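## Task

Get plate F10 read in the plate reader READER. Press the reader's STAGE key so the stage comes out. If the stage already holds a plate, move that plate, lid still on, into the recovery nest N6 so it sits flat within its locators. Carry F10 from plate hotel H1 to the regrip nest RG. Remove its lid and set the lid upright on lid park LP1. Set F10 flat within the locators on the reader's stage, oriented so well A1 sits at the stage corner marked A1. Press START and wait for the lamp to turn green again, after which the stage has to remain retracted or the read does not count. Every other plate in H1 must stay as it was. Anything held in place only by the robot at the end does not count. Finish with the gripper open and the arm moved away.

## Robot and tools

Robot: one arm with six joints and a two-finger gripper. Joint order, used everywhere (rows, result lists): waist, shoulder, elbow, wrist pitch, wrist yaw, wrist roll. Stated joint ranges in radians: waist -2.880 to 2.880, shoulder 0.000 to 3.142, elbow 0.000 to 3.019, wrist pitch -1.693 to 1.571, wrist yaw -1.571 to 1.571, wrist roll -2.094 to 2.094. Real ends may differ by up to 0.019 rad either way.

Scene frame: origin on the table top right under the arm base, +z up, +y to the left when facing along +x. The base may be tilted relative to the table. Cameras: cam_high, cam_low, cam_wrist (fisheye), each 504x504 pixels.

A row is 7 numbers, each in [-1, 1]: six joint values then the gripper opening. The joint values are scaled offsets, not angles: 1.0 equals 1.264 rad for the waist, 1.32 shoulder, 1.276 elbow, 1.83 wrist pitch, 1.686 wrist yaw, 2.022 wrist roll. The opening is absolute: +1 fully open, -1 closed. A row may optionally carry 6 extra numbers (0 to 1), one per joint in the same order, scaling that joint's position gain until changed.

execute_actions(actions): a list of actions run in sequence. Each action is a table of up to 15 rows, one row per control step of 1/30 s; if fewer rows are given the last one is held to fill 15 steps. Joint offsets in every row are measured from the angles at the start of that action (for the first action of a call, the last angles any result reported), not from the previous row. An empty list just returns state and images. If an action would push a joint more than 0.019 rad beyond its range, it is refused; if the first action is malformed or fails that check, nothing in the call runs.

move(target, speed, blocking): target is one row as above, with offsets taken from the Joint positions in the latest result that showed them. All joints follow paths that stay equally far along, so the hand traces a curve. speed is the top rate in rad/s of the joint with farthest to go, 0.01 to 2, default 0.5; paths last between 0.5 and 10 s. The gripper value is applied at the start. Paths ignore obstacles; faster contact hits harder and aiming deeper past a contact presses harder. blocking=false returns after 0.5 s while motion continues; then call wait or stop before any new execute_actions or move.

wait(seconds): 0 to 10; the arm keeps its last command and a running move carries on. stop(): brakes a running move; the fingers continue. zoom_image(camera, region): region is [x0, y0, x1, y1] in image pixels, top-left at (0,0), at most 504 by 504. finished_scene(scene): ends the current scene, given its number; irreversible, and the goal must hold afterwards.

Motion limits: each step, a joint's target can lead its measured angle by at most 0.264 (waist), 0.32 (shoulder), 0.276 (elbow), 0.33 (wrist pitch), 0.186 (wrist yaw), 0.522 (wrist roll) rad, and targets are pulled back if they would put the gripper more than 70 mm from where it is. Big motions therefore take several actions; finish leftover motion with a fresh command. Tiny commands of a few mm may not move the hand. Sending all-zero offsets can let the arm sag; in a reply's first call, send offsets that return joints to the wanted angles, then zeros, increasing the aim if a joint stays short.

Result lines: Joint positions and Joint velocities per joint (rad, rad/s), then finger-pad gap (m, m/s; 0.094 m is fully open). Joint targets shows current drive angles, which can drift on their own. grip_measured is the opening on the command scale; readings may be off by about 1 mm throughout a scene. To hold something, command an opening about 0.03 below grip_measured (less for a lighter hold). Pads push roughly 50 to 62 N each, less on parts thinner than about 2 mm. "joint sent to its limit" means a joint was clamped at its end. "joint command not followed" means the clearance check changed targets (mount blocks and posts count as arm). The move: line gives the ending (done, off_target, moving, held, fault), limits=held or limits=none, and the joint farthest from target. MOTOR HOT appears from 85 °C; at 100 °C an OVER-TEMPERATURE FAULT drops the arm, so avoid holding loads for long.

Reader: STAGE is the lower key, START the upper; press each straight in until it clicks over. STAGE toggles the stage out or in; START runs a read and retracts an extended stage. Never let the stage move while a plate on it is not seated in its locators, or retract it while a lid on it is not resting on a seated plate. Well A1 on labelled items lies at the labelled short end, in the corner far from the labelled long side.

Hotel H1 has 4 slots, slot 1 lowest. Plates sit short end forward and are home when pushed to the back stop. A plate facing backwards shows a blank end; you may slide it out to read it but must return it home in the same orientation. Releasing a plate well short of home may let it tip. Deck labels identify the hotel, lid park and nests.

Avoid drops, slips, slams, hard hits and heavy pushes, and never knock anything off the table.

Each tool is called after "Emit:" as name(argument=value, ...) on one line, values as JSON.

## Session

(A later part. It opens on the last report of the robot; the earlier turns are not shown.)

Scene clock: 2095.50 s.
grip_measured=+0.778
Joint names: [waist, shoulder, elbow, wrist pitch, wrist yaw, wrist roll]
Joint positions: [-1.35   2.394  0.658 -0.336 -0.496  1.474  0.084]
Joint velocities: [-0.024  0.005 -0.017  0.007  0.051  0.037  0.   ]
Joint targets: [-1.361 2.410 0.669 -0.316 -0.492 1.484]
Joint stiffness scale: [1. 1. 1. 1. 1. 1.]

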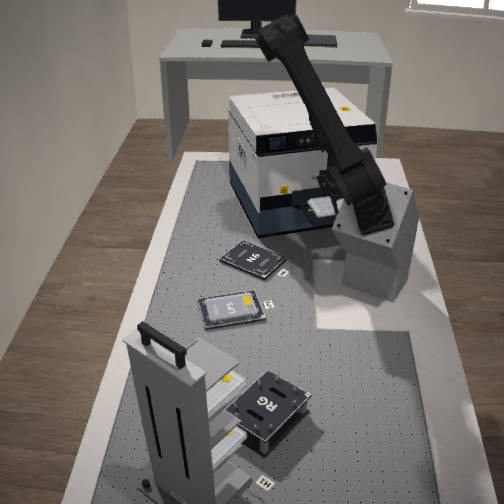

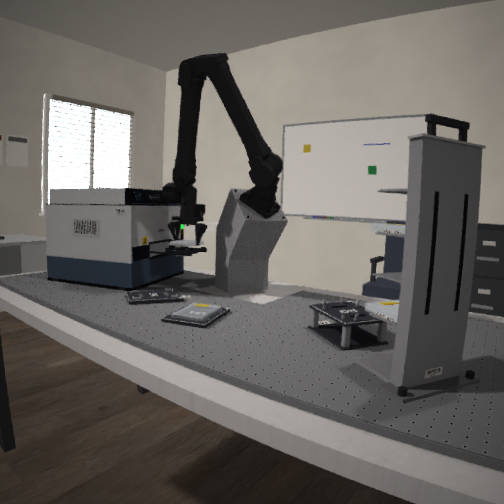

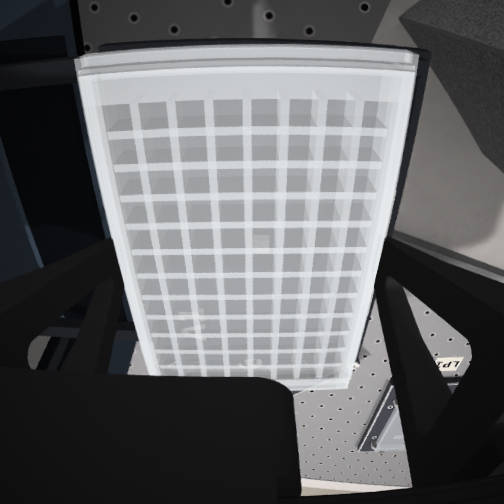

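Emit:
zoom_image(camera="cam_wrist", region=[235, 218, 285, 268])

Emit:
zoom_image(camera="cam_low", region=[150, 210, 230, 270])

Emit:
zoom_image(camera="cam_wrist", region=[140, 330, 380, 400])

Region (235, 218, 285, 268) of cam_wrist's 504x504 image, scaled by 10.080, with more detail than that image has.

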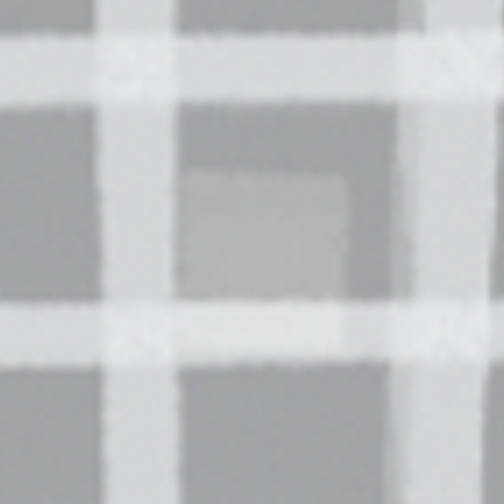

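Region (150, 210, 230, 270) of cam_low's 504x504 image, scaled by 6.300, with more detail than that image has; it fills the top 378 rows of this view, and the rest is white.

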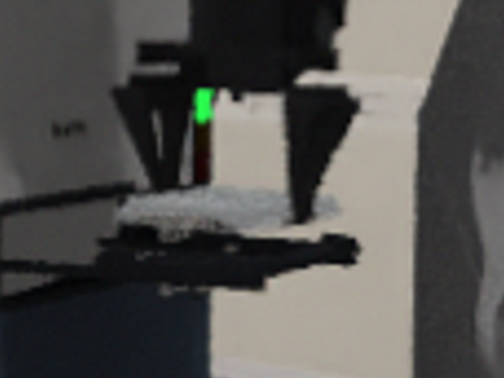

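Region (140, 330, 380, 400) of cam_wrist's 504x504 image, scaled by 2.100, with more detail than that image has; it fills the top 147 rows of this view, and the rest is white.

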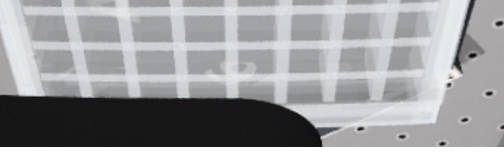

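Emit:
execute_actions(actions=[[[0.0032,-0.0136,0.0039,0.0109,0.0027,0.0052,0.75],[0.0087,-0.0153,0.0039,0.0109,0.0039,0.0052,0.75],[0.0130,-0.0170,0.0039,0.0115,0.0051,0.0125,0.75],[0.0173,-0.0187,0.0039,0.0122,0.0063,0.0211,0.75],[0.0217,-0.0203,0.0039,0.0128,0.0075,0.0299,0.75],[0.0260,-0.0220,0.0,0.0135,0.0088,0.0378,0.75],[0.0303,-0.0237,-0.0047,0.0141,0.0100,0.0439,0.75],[0.0346,-0.0254,-0.0047,0.0148,0.0112,0.0474,0.75],[0.0389,-0.0271,-0.0047,0.0154,0.0124,0.0480,0.75],[0.0433,-0.0288,-0.0047,0.0161,0.0136,0.0455,0.75],[0.0476,-0.0288,-0.0047,0.0161,0.0148,0.0403,0.75],[0.0519,-0.0288,-0.0047,0.0161,0.0148,0.0403,0.75],[0.0562,-0.0288,-0.0047,0.0161,0.0148,0.0403,0.75],[0.0584,-0.0288,-0.0047,0.0161,0.0148,0.0403,0.75],[0.0584,-0.0250,-0.0047,0.0161,0.0148,0.0403,0.75]]])

Scene clock: 2216.00 s.
grip_measured=+0.778
Joint names: [waist, shoulder, elbow, wrist pitch, wrist yaw, wrist roll]
Joint positions: [-1.294  2.376  0.658 -0.326 -0.476  1.541  0.084]
Joint velocities: [ 0.112 -0.015  0.002  0.002 -0.037 -0.037  0.001]
Joint targets: [-1.276 2.361 0.652 -0.307 -0.471 1.555]
Joint stiffness scale: [1. 1. 1. 1. 1. 1.]

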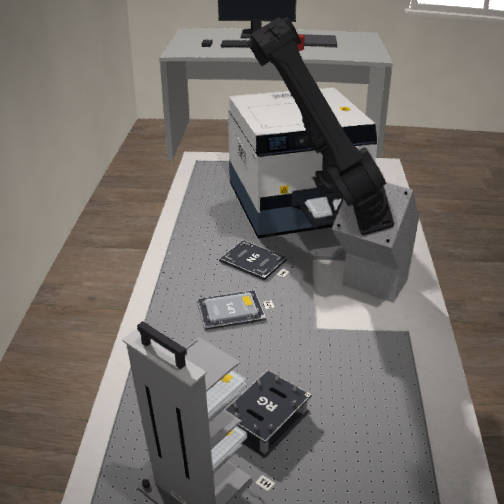

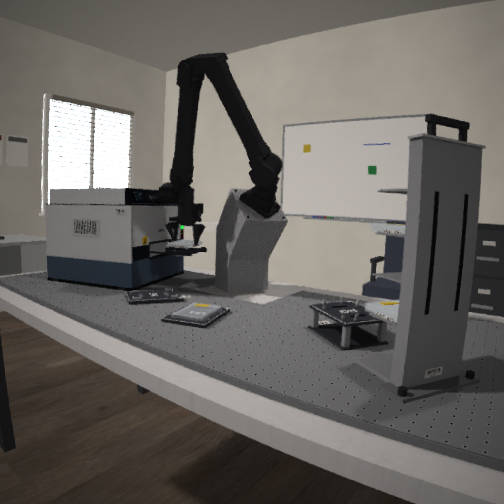

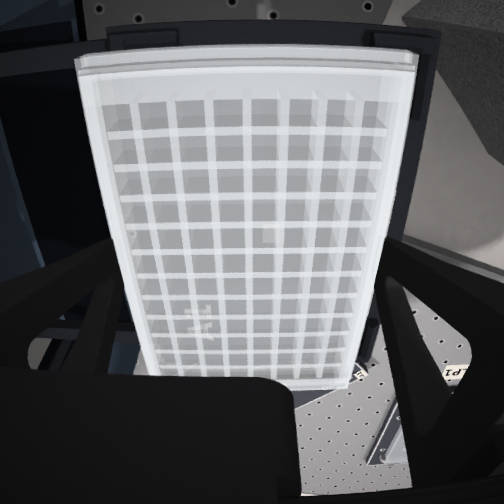

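Emit:
wait(seconds=0)

Scene clock: 2219.77 s.
grip_measured=+0.778
Joint names: [waist, shoulder, elbow, wrist pitch, wrist yaw, wrist roll]
Joint positions: [-1.289  2.376  0.658 -0.326 -0.476  1.545  0.084]
Joint velocities: [-0.015 -0.015 -0.017  0.002 -0.066 -0.066  0.   ]
Joint targets: [-1.276 2.361 0.652 -0.307 -0.471 1.556]
Joint stiffness scale: [1. 1. 1. 1. 1. 1.]

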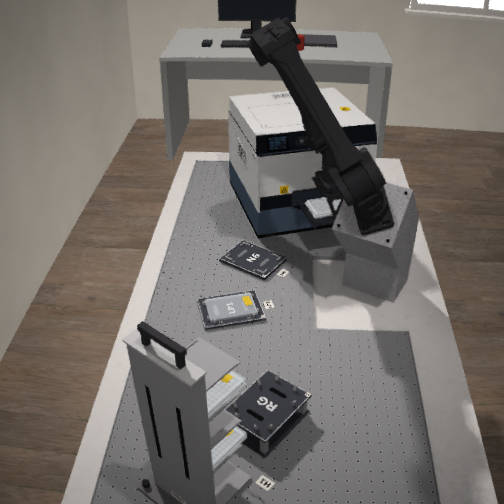

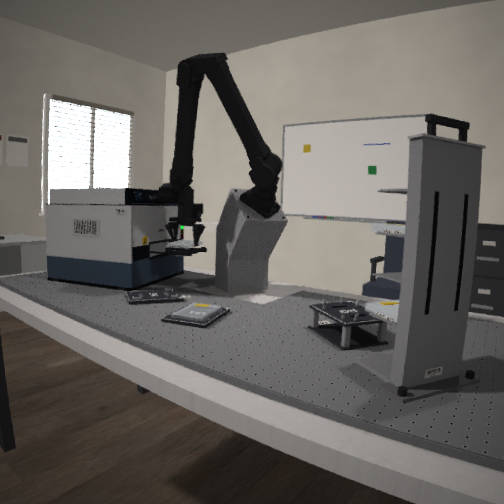

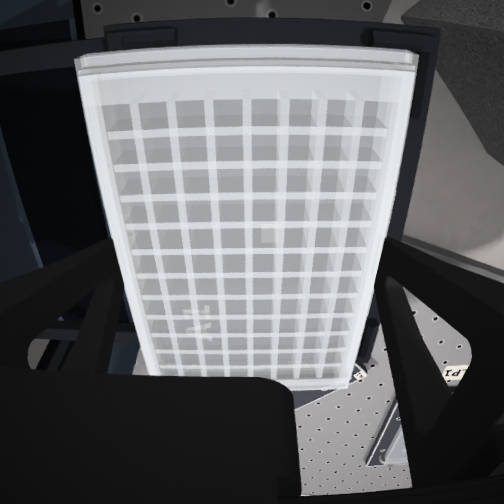

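Emit:
zoom_image(camera="cam_wrist", region=[350, 10, 450, 110])

Emit:
zoom_image(camera="cam_wrist", region=[90, 0, 190, 70])

Emit:
zoom_image(camera="cam_wrist", region=[320, 290, 420, 390])

Region (350, 10, 450, 110) of cam_wrist's 504x504 image, scaled by 5.040, with more detail than that image has.

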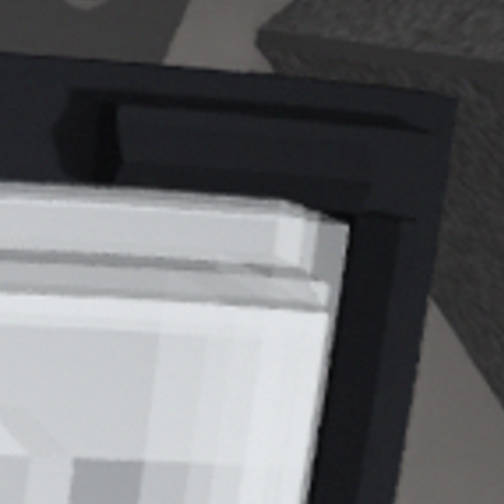

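Region (90, 0, 190, 70) of cam_wrist's 504x504 image, scaled by 5.040, with more detail than that image has; it fills the top 353 rows of this view, and the rest is white.

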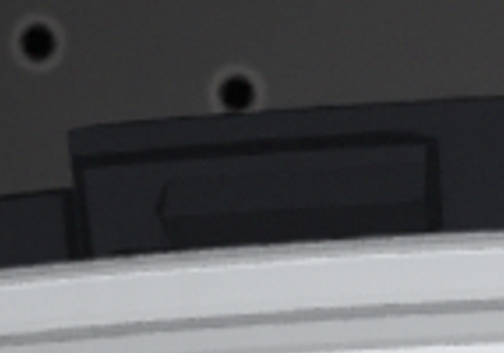

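Region (320, 290, 420, 390) of cam_wrist's 504x504 image, scaled by 5.040, with more detail than that image has.

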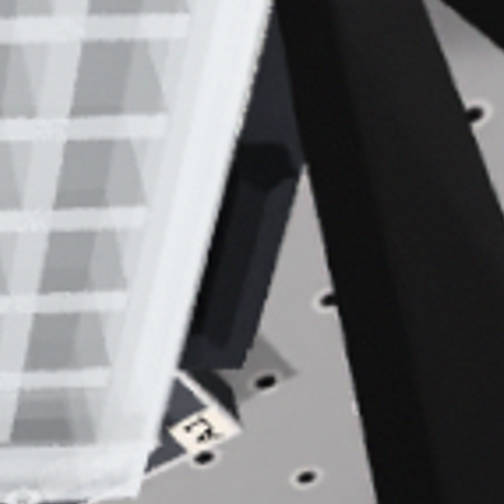

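Emit:
zoom_image(camera="cam_wrist", region=[370, 150, 450, 250])

Emit:
zoom_image(camera="cam_wrist", region=[245, 210, 295, 260])

Emit:
zoom_image(camera="cam_wrist", region=[20, 290, 160, 380])

Region (370, 150, 450, 250) of cam_wrist's 504x504 image, scaled by 5.040, with more detail than that image has; it fills the left 403 columns of this view, and the rest is white.

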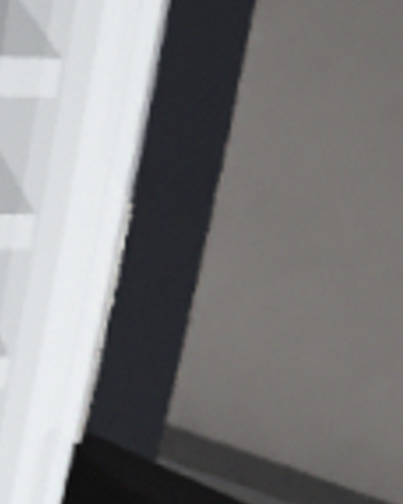

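Region (245, 210, 295, 260) of cam_wrist's 504x504 image, scaled by 10.080, with more detail than that image has.

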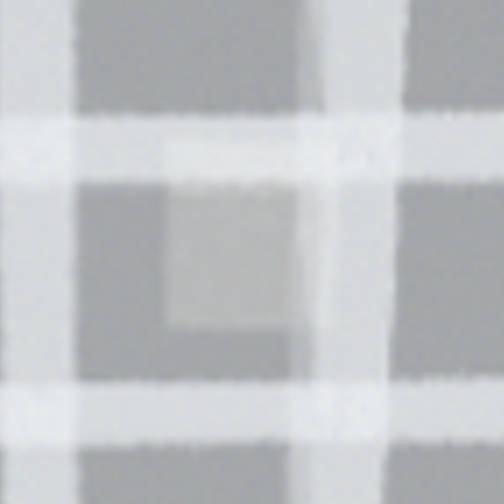

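Region (20, 290, 160, 380) of cam_wrist's 504x504 image, scaled by 3.600, with more detail than that image has; it fills the top 324 rows of this view, and the rest is white.

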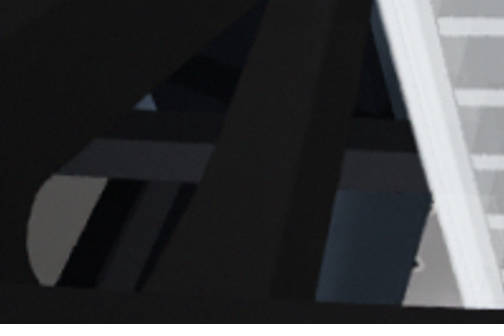

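Emit:
execute_actions(actions=[[[0.0111,-0.0061,0.0020,-0.0109,0.0045,0.0064,0.75],[0.0119,0.0,0.0045,-0.0137,0.0060,0.0064,0.75],[0.0128,0.0038,0.0063,-0.0180,0.0074,0.0064,0.75],[0.0136,0.0076,0.0063,-0.0230,0.0074,0.0064,0.75],[0.0144,0.0076,0.0063,-0.0273,0.0074,0.0064,0.75],[0.0152,0.0076,0.0063,-0.0301,0.0074,0.0064,0.75],[0.0161,0.0076,0.0063,-0.0311,0.0074,0.0064,0.75],[0.0169,0.0076,0.0063,-0.0311,0.0040,0.0064,0.75],[0.0177,0.0076,0.0063,-0.0311,0.0022,0.0064,0.75],[0.0186,0.0076,0.0063,-0.0191,0.0010,0.0064,0.75],[0.0194,0.0076,0.0063,-0.0093,-0.0002,0.0064,0.75],[0.0194,0.0076,0.0063,-0.0077,-0.0002,0.0064,0.75],[0.0194,0.0076,0.0063,-0.0060,-0.0002,0.0064,0.75],[0.0194,0.0076,0.0063,-0.0049,-0.0002,0.0064,0.75],[0.0194,0.0076,0.0063,-0.0049,-0.0002,0.0064,0.75]]])

Scene clock: 2340.27 s.
grip_measured=+0.778
Joint names: [waist, shoulder, elbow, wrist pitch, wrist yaw, wrist roll]
Joint positions: [-1.281  2.376  0.658 -0.357 -0.471  1.547  0.084]
Joint velocities: [-0.015 -0.005 -0.007  0.042  0.037  0.022  0.   ]
Joint targets: [-1.264 2.386 0.666 -0.335 -0.476 1.558]
Joint stiffness scale: [1. 1. 1. 1. 1. 1.]

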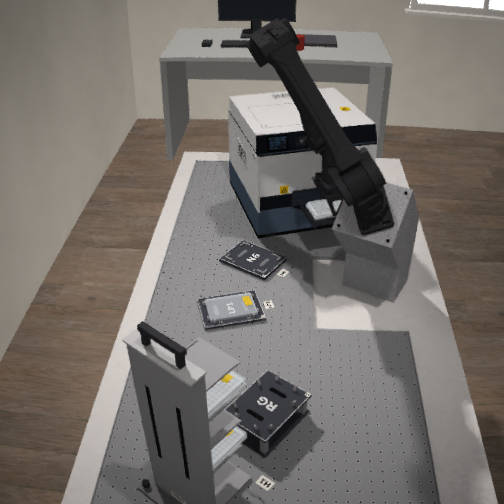

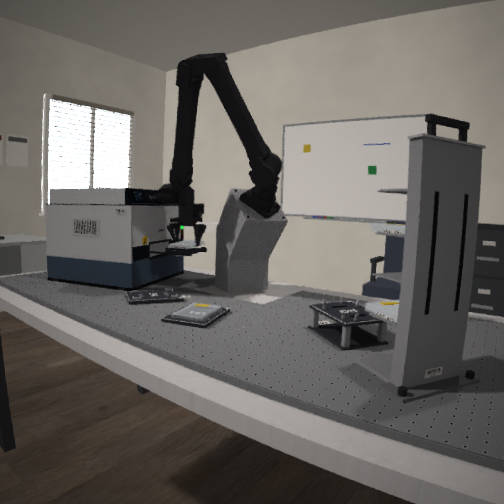

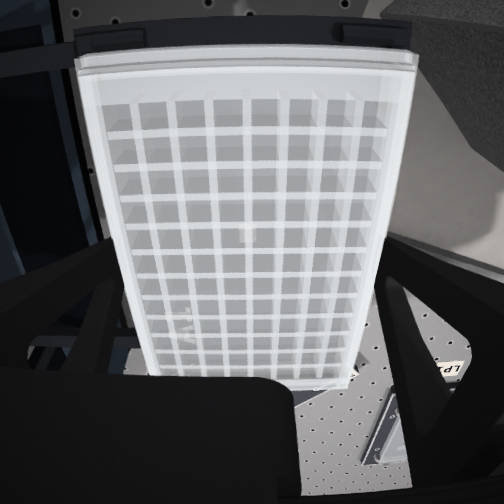

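Emit:
wait(seconds=0)

Emit:
zoom_image(camera="cam_wrist", region=[330, 5, 430, 75])

Emit:
zoom_image(camera="cam_wrist", region=[60, 5, 160, 75])

Emit:
zoom_image(camera="cam_wrist", region=[225, 210, 275, 260])

Scene clock: 2344.03 s.
grip_measured=+0.778
Joint names: [waist, shoulder, elbow, wrist pitch, wrist yaw, wrist roll]
Joint positions: [-1.281  2.376  0.658 -0.355 -0.471  1.547  0.084]
Joint velocities: [-0.005  0.005 -0.017  0.007  0.007 -0.022  0.   ]
Joint targets: [-1.264 2.386 0.666 -0.335 -0.476 1.558]
Joint stiffness scale: [1. 1. 1. 1. 1. 1.]

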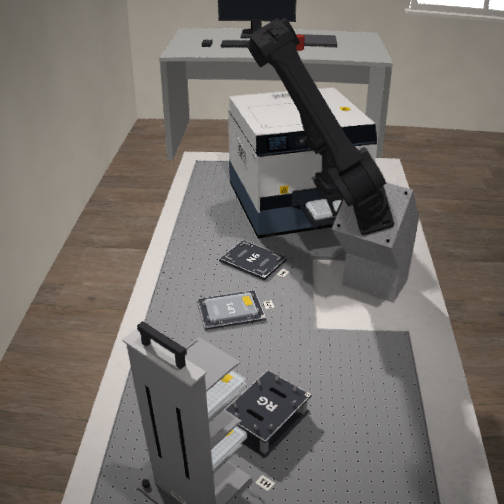

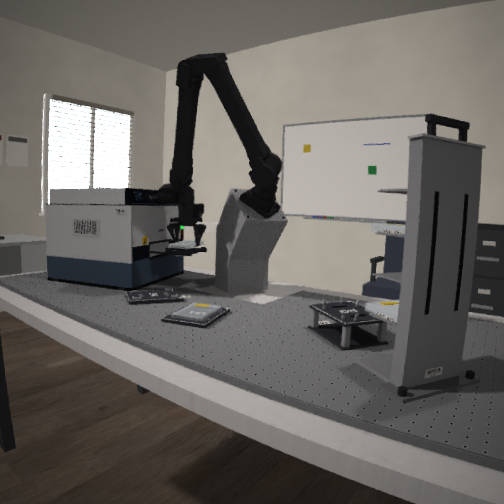

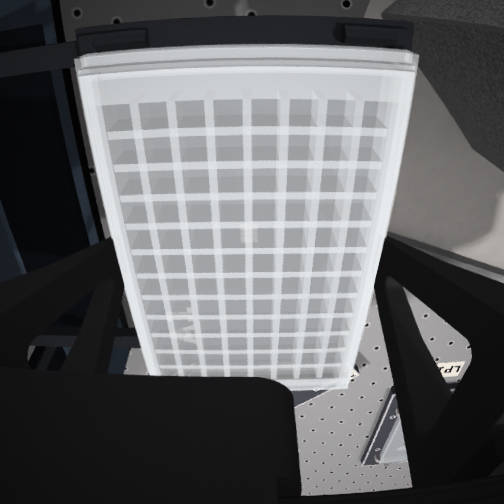

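Region (330, 5, 430, 75) of cam_wrist's 504x504 image, scaled by 5.040, with more detail than that image has; it fills the top 353 rows of this view, and the rest is white.

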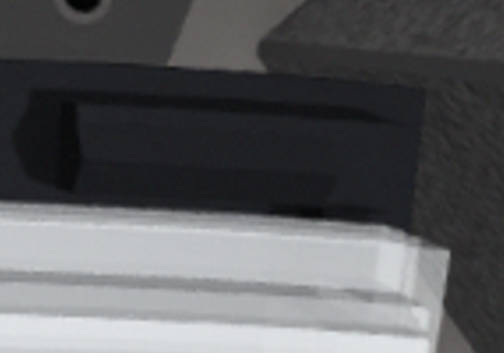

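Region (60, 5, 160, 75) of cam_wrist's 504x504 image, scaled by 5.040, with more detail than that image has; it fills the top 353 rows of this view, and the rest is white.

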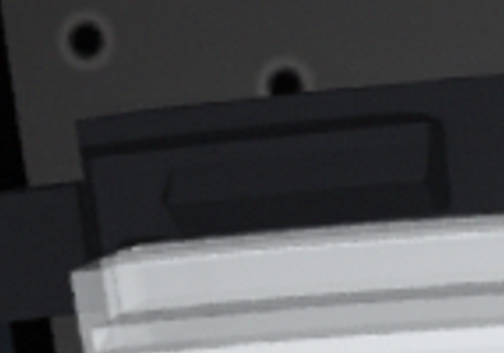

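Region (225, 210, 275, 260) of cam_wrist's 504x504 image, scaled by 10.080, with more detail than that image has.

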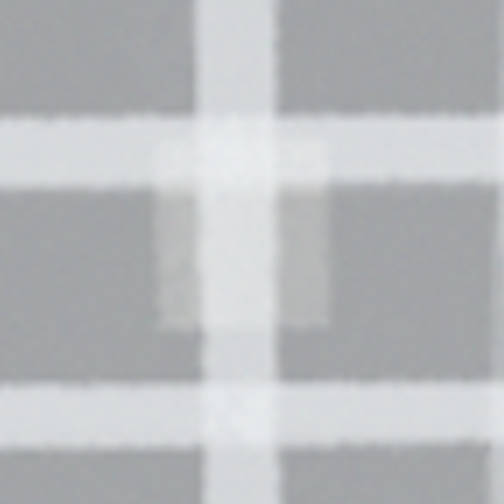

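Emit:
execute_actions(actions=[[[0.0139,0.0121,0.0063,0.0109,-0.0028,0.0030,0.75],[0.0144,0.0167,0.0063,0.0109,-0.0028,0.0030,0.75],[0.0149,0.0182,0.0063,0.0109,-0.0028,0.0030,0.75],[0.0153,0.0195,0.0063,0.0120,-0.0028,0.0030,0.75],[0.0158,0.0209,0.0063,0.0132,-0.0037,0.0030,0.75],[0.0162,0.0223,0.0063,0.0143,-0.0045,0.0030,0.75],[0.0162,0.0236,0.0063,0.0154,-0.0054,0.0030,0.75],[0.0162,0.0250,0.0063,0.0166,-0.0062,0.0030,0.75],[0.0162,0.0264,0.0063,0.0177,-0.0071,0.0030,0.75],[0.0162,0.0277,0.0063,0.0188,-0.0079,0.0030,0.75],[0.0162,0.0291,0.0063,0.0199,-0.0088,0.0030,0.75],[0.0162,0.0305,0.0063,0.0211,-0.0096,0.0030,0.75],[0.0162,0.0305,0.0063,0.0211,-0.0105,0.0030,0.75],[0.0162,0.0305,0.0063,0.0211,-0.0105,0.0030,0.75],[0.0162,0.0305,0.0063,0.0211,-0.0105,0.0030,0.75]]])

Scene clock: 2396.97 s.
grip_measured=+0.778
Joint names: [waist, shoulder, elbow, wrist pitch, wrist yaw, wrist roll]
Joint positions: [-1.278  2.393  0.658 -0.336 -0.484  1.547  0.084]
Joint velocities: [ 0.005  0.024 -0.022  0.002  0.022 -0.007  0.   ]
Joint targets: [-1.260 2.416 0.666 -0.316 -0.489 1.553]
Joint stiffness scale: [1. 1. 1. 1. 1. 1.]

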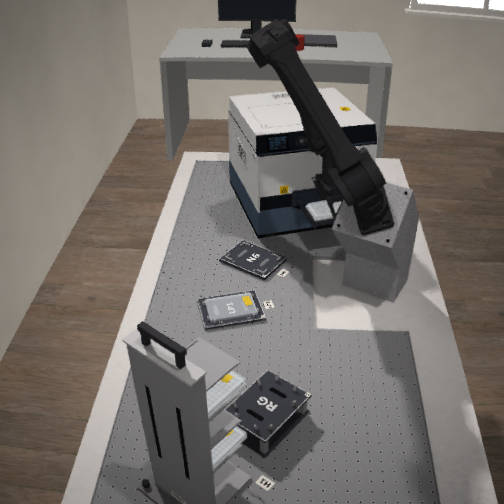

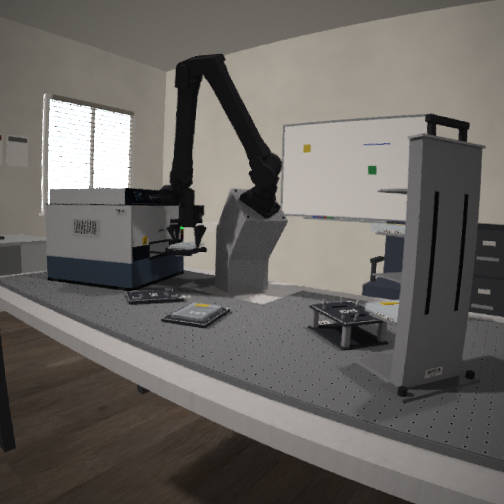

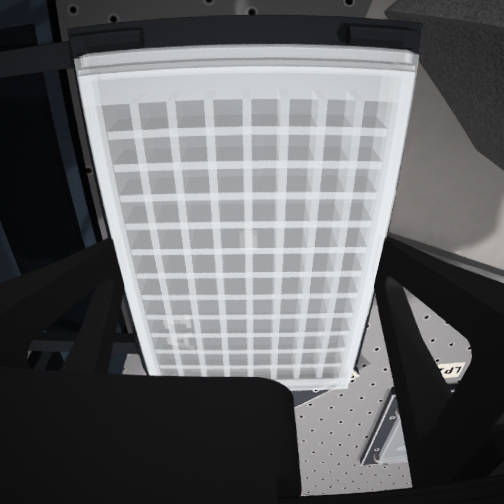

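Emit:
wait(seconds=0)

Emit:
zoom_image(camera="cam_wrist", region=[335, 5, 435, 75])

Emit:
zoom_image(camera="cam_wrist", region=[55, 5, 155, 75])

Emit:
zoom_image(camera="cam_wrist", region=[225, 215, 275, 265])

Scene clock: 2400.47 s.
grip_measured=+0.778
Joint names: [waist, shoulder, elbow, wrist pitch, wrist yaw, wrist roll]
Joint positions: [-1.278  2.393  0.658 -0.335 -0.485  1.547  0.084]
Joint velocities: [-0.015  0.005  0.007 -0.017 -0.007 -0.051 -0.   ]
Joint targets: [-1.260 2.416 0.666 -0.316 -0.489 1.553]
Joint stiffness scale: [1. 1. 1. 1. 1. 1.]

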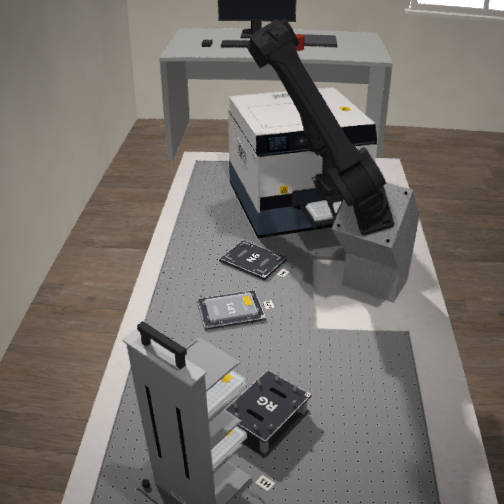

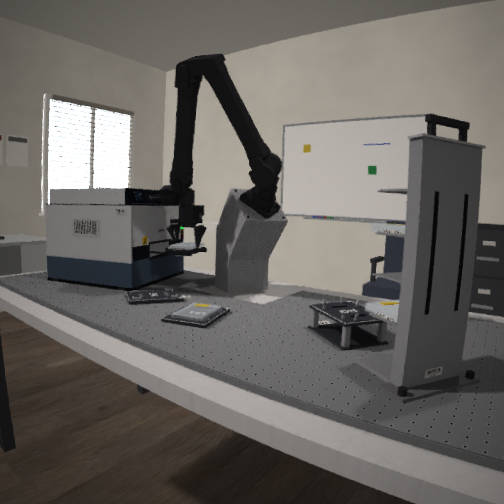

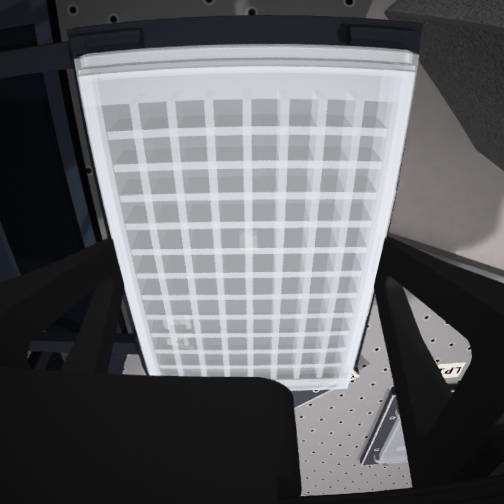

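Region (335, 5, 435, 75) of cam_wrist's 504x504 image, scaled by 5.040, with more detail than that image has; it fills the top 353 rows of this view, and the rest is white.

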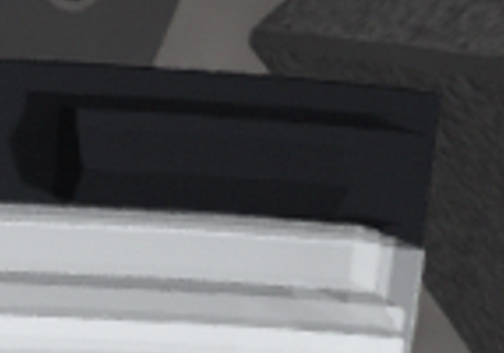

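Region (55, 5, 155, 75) of cam_wrist's 504x504 image, scaled by 5.040, with more detail than that image has; it fills the top 353 rows of this view, and the rest is white.

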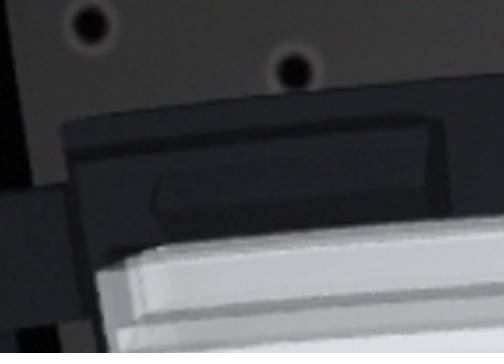

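Region (225, 215, 275, 265) of cam_wrist's 504x504 image, scaled by 10.080, with more detail than that image has.

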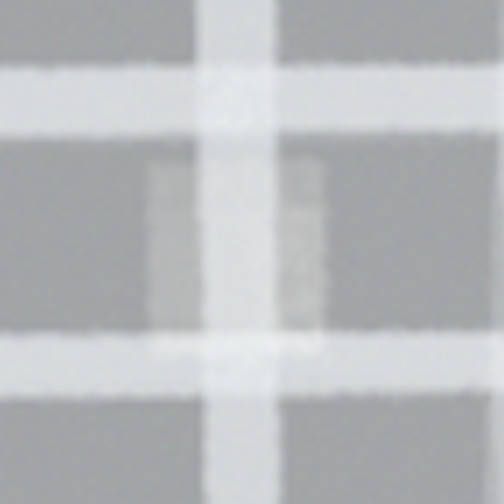

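Emit:
execute_actions(actions=[[[0.0110,0.0174,0.0063,0.0107,-0.0033,-0.0040,0.75],[0.0110,0.0174,0.0063,0.0110,-0.0039,-0.0062,0.75],[0.0110,0.0194,0.0063,0.0124,-0.0045,-0.0062,0.75],[0.0110,0.0214,0.0063,0.0140,-0.0058,-0.0062,0.75],[0.0110,0.0233,0.0063,0.0157,-0.0071,-0.0062,0.75],[0.0110,0.0253,0.0063,0.0174,-0.0084,-0.0062,0.75],[0.0110,0.0273,0.0063,0.0190,-0.0097,-0.0062,0.75],[0.0110,0.0293,0.0063,0.0207,-0.0110,-0.0062,0.75],[0.0110,0.0312,0.0063,0.0223,-0.0123,-0.0062,0.75],[0.0110,0.0332,0.0063,0.0240,-0.0136,-0.0062,0.75],[0.0110,0.0352,0.0063,0.0257,-0.0149,-0.0062,0.75],[0.0110,0.0352,0.0063,0.0257,-0.0162,-0.0062,0.75],[0.0110,0.0352,0.0063,0.0257,-0.0162,-0.0062,0.75],[0.0110,0.0352,0.0063,0.0257,-0.0162,-0.0062,0.75],[0.0110,0.0352,0.0063,0.0257,-0.0162,-0.0062,0.75]]])

Scene clock: 2434.60 s.
grip_measured=+0.778
Joint names: [waist, shoulder, elbow, wrist pitch, wrist yaw, wrist roll]
Joint positions: [-1.278  2.415  0.658 -0.311 -0.507  1.545  0.084]
Joint velocities: [-0.005  0.015  0.007  0.046 -0.037  0.037  0.001]
Joint targets: [-1.264 2.440 0.666 -0.288 -0.512 1.535]
Joint stiffness scale: [1. 1. 1. 1. 1. 1.]

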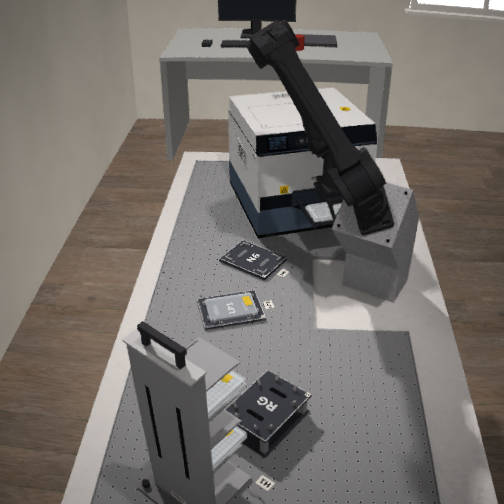

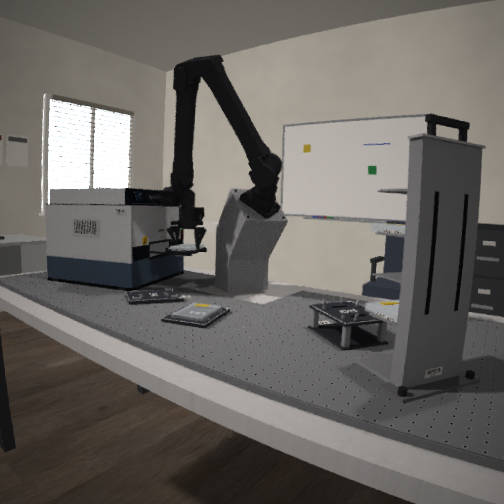

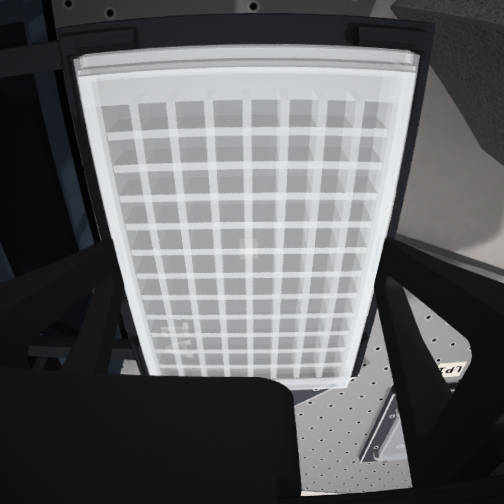

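Emit:
wait(seconds=0)

Emit:
zoom_image(camera="cam_wrist", region=[345, 5, 445, 85])

Emit:
zoom_image(camera="cam_wrist", region=[45, 5, 145, 85])

Emit:
zoom_image(camera="cam_wrist", region=[225, 222, 275, 272])

Emit:
zoom_image(camera="cam_wrist", region=[310, 310, 400, 400])

Scene clock: 2438.80 s.
grip_measured=+0.778
Joint names: [waist, shoulder, elbow, wrist pitch, wrist yaw, wrist roll]
Joint positions: [-1.278  2.417  0.658 -0.309 -0.508  1.545  0.084]
Joint velocities: [-0.015 -0.005 -0.012 -0.007 -0.051  0.007 -0.   ]
Joint targets: [-1.264 2.440 0.666 -0.288 -0.512 1.535]
Joint stiffness scale: [1. 1. 1. 1. 1. 1.]

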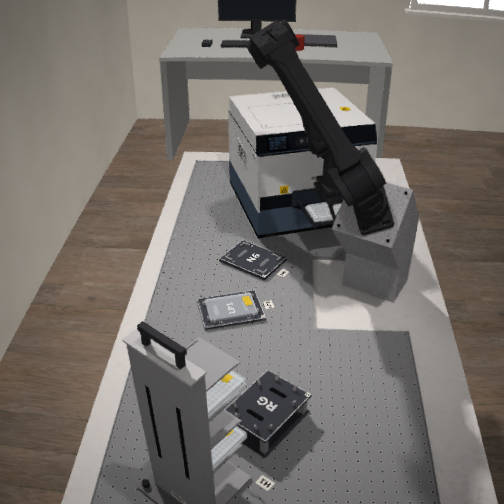

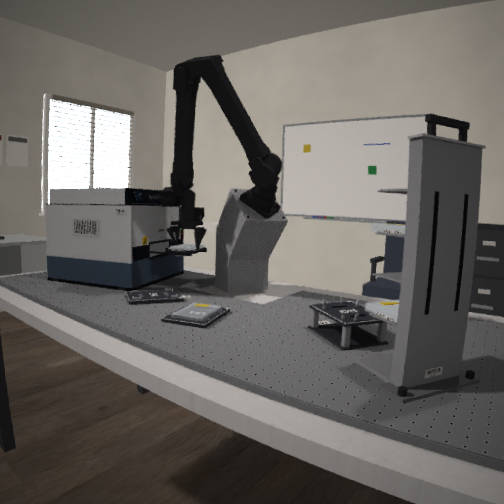

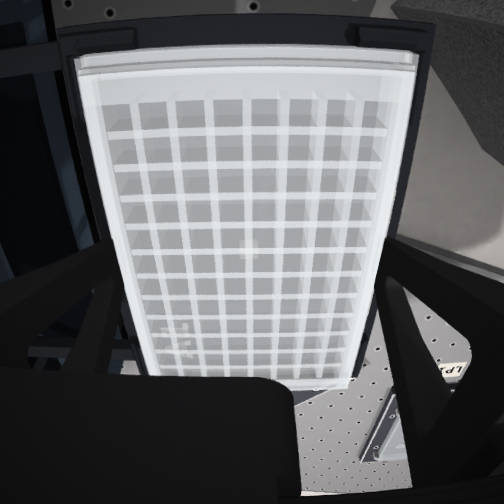

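Region (345, 5, 445, 85) of cam_wrist's 504x504 image, scaled by 5.040, with more detail than that image has; it fills the top 403 rows of this view, and the rest is white.

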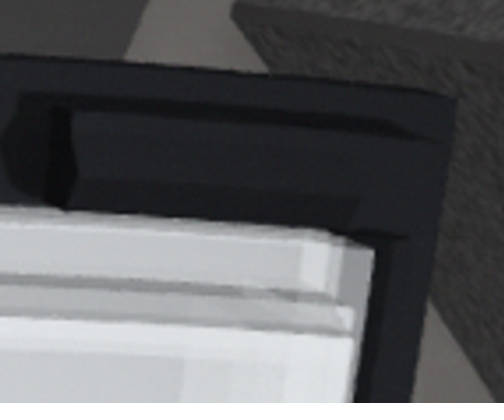

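Region (45, 5, 145, 85) of cam_wrist's 504x504 image, scaled by 5.040, with more detail than that image has; it fills the top 403 rows of this view, and the rest is white.

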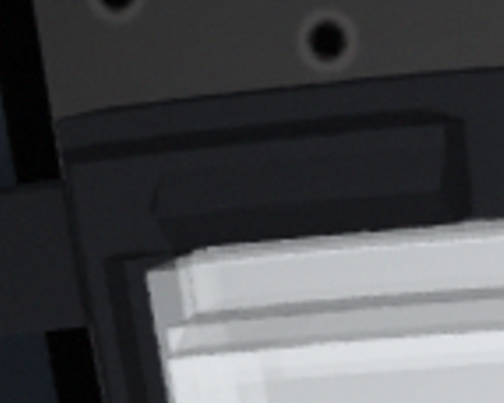

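Region (225, 222, 275, 272) of cam_wrist's 504x504 image, scaled by 10.080, with more detail than that image has.

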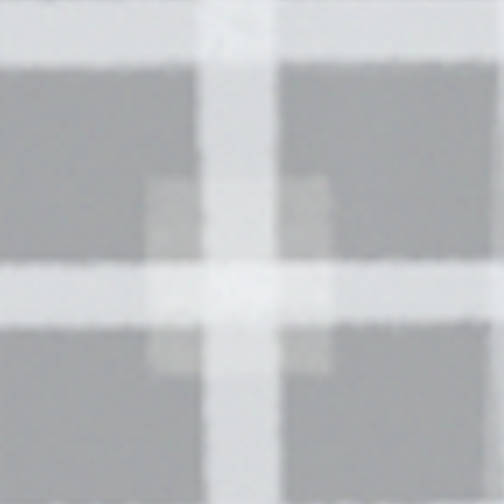

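Region (310, 310, 400, 400) of cam_wrist's 504x504 image, scaled by 5.600, with more detail than that image has.

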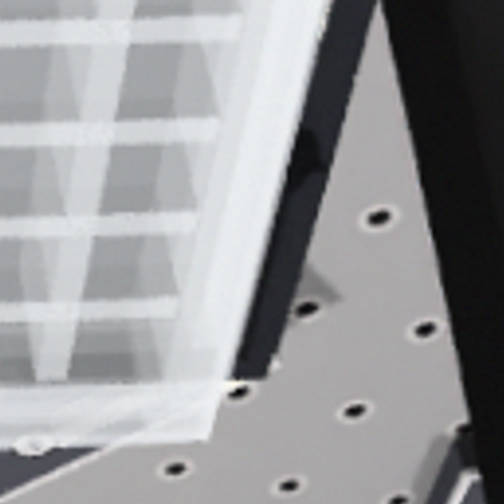

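Emit:
execute_actions(actions=[[[0.0063,0.0091,0.0063,0.0044,0.0,0.0,0.80],[0.0063,0.0038,0.0063,0.0,0.0,0.0,0.86],[0.0063,-0.0038,0.0063,-0.0044,0.0,0.0,0.93],[0.0063,-0.0114,0.0063,-0.0087,0.0,0.0,1.0],[0.0063,-0.0152,0.0063,-0.0109,0.0,0.0,1.0],[0.0063,-0.0215,0.0063,-0.0150,0.0,0.0,1.0],[0.0063,-0.0278,0.0063,-0.0205,0.0,0.0,1.0],[0.0063,-0.0341,0.0063,-0.0262,0.0,0.0,1.0],[0.0063,-0.0404,0.0063,-0.0318,0.0,0.0,1.0],[0.0063,-0.0467,0.0063,-0.0372,0.0,0.0,1.0],[0.0063,-0.0530,0.0063,-0.0425,0.0,0.0,1.0],[0.0063,-0.0593,0.0063,-0.0477,0.0,0.0,1.0],[0.0063,-0.0657,0.0063,-0.0529,0.0,0.0,1.0],[0.0063,-0.0720,0.0063,-0.0579,0.0,0.0,1.0],[0.0063,-0.0720,0.0063,-0.0579,0.0,0.0,1.0]]])

Scene clock: 2494.43 s.
grip_measured=+1.000
Joint names: [waist, shoulder, elbow, wrist pitch, wrist yaw, wrist roll]
Joint positions: [-1.278  2.35   0.658 -0.387 -0.508  1.545  0.094]
Joint velocities: [ 0.005 -0.278 -0.002 -0.173 -0.037  0.051  0.   ]
Joint targets: [-1.270 2.322 0.666 -0.415 -0.508 1.545]
Joint stiffness scale: [1. 1. 1. 1. 1. 1.]

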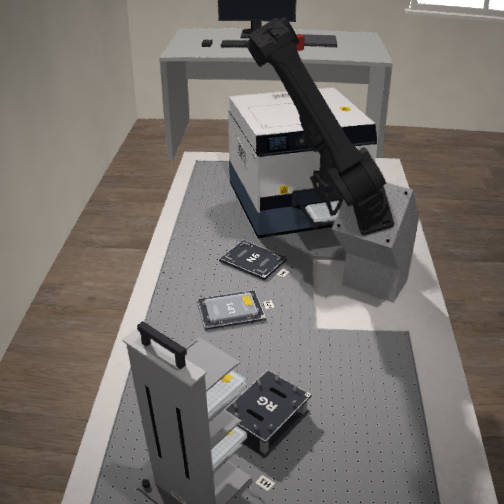

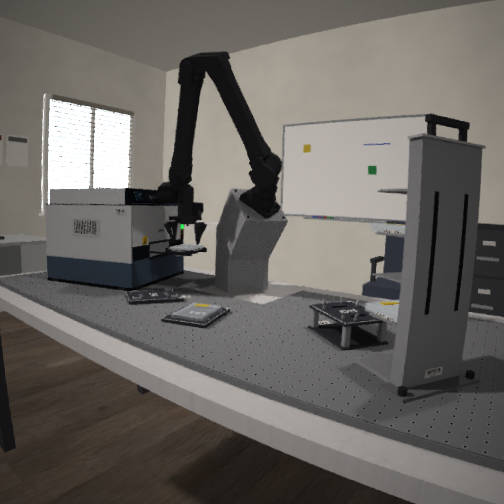

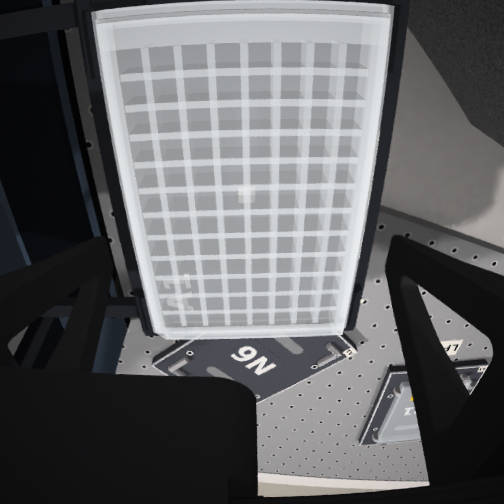

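Emit:
wait(seconds=0)

Emit:
zoom_image(camera="cam_wrist", region=[110, 240, 230, 340])

Emit:
zoom_image(camera="cam_wrist", region=[280, 240, 400, 340])

Emit:
zoom_image(camera="cam_wrist", region=[60, 0, 430, 90])

Scene clock: 2499.30 s.
grip_measured=+1.000
Joint names: [waist, shoulder, elbow, wrist pitch, wrist yaw, wrist roll]
Joint positions: [-1.278  2.33   0.658 -0.396 -0.508  1.545  0.094]
Joint velocities: [-0.024 -0.005 -0.017 -0.022 -0.007  0.051  0.   ]
Joint targets: [-1.270 2.322 0.666 -0.415 -0.508 1.545]
Joint stiffness scale: [1. 1. 1. 1. 1. 1.]

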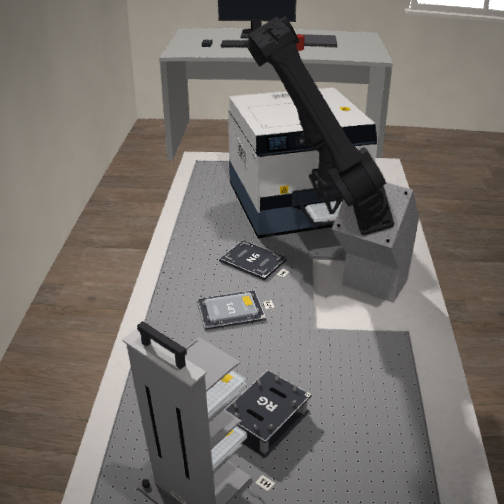

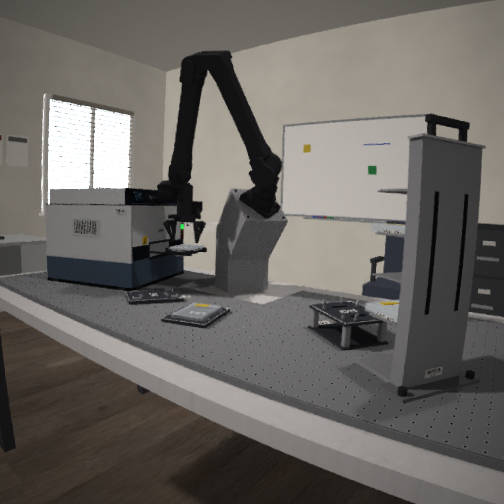

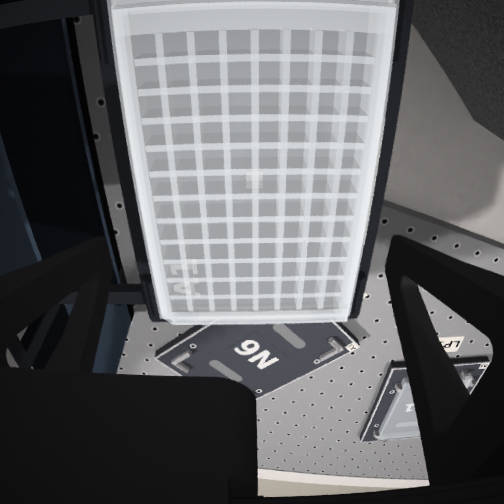

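Region (110, 240, 230, 340) of cam_wrist's 504x504 image, scaled by 4.200, with more detail than that image has.

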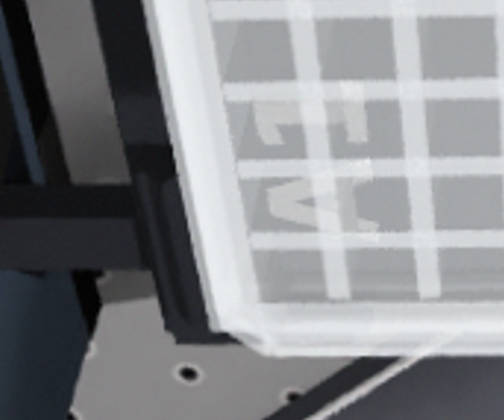

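Region (280, 240, 400, 340) of cam_wrist's 504x504 image, scaled by 4.200, with more detail than that image has.

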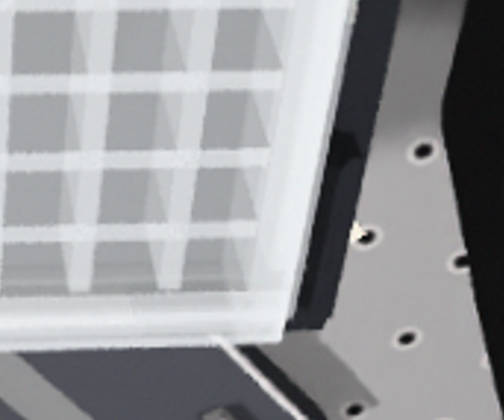

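Region (60, 0, 430, 90) of cam_wrist's 504x504 image, scaled by 1.362, with more detail than that image has; it fills the top 123 rows of this view, and the rest is white.

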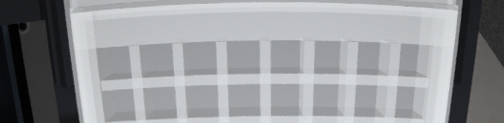

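Emit:
zoom_image(camera="cam_low", region=[155, 225, 220, 265])

Emit:
zoom_image(camera="cam_high", region=[285, 170, 365, 235])

Region (155, 225, 220, 265) of cam_low's 504x504 image, scaled by 7.754, with more detail than that image has; it fills the top 310 rows of this view, and the rest is white.

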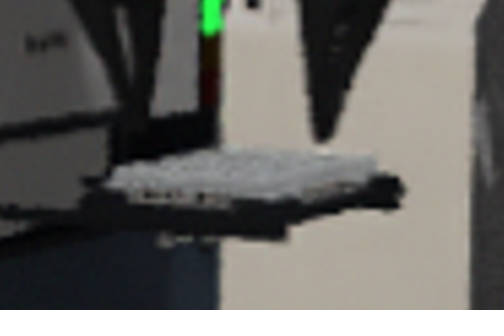

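Region (285, 170, 365, 235) of cam_high's 504x504 image, scaled by 6.300, with more detail than that image has; it fills the top 410 rows of this view, and the rest is white.

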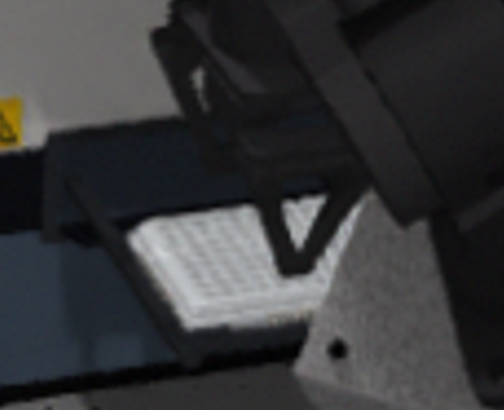

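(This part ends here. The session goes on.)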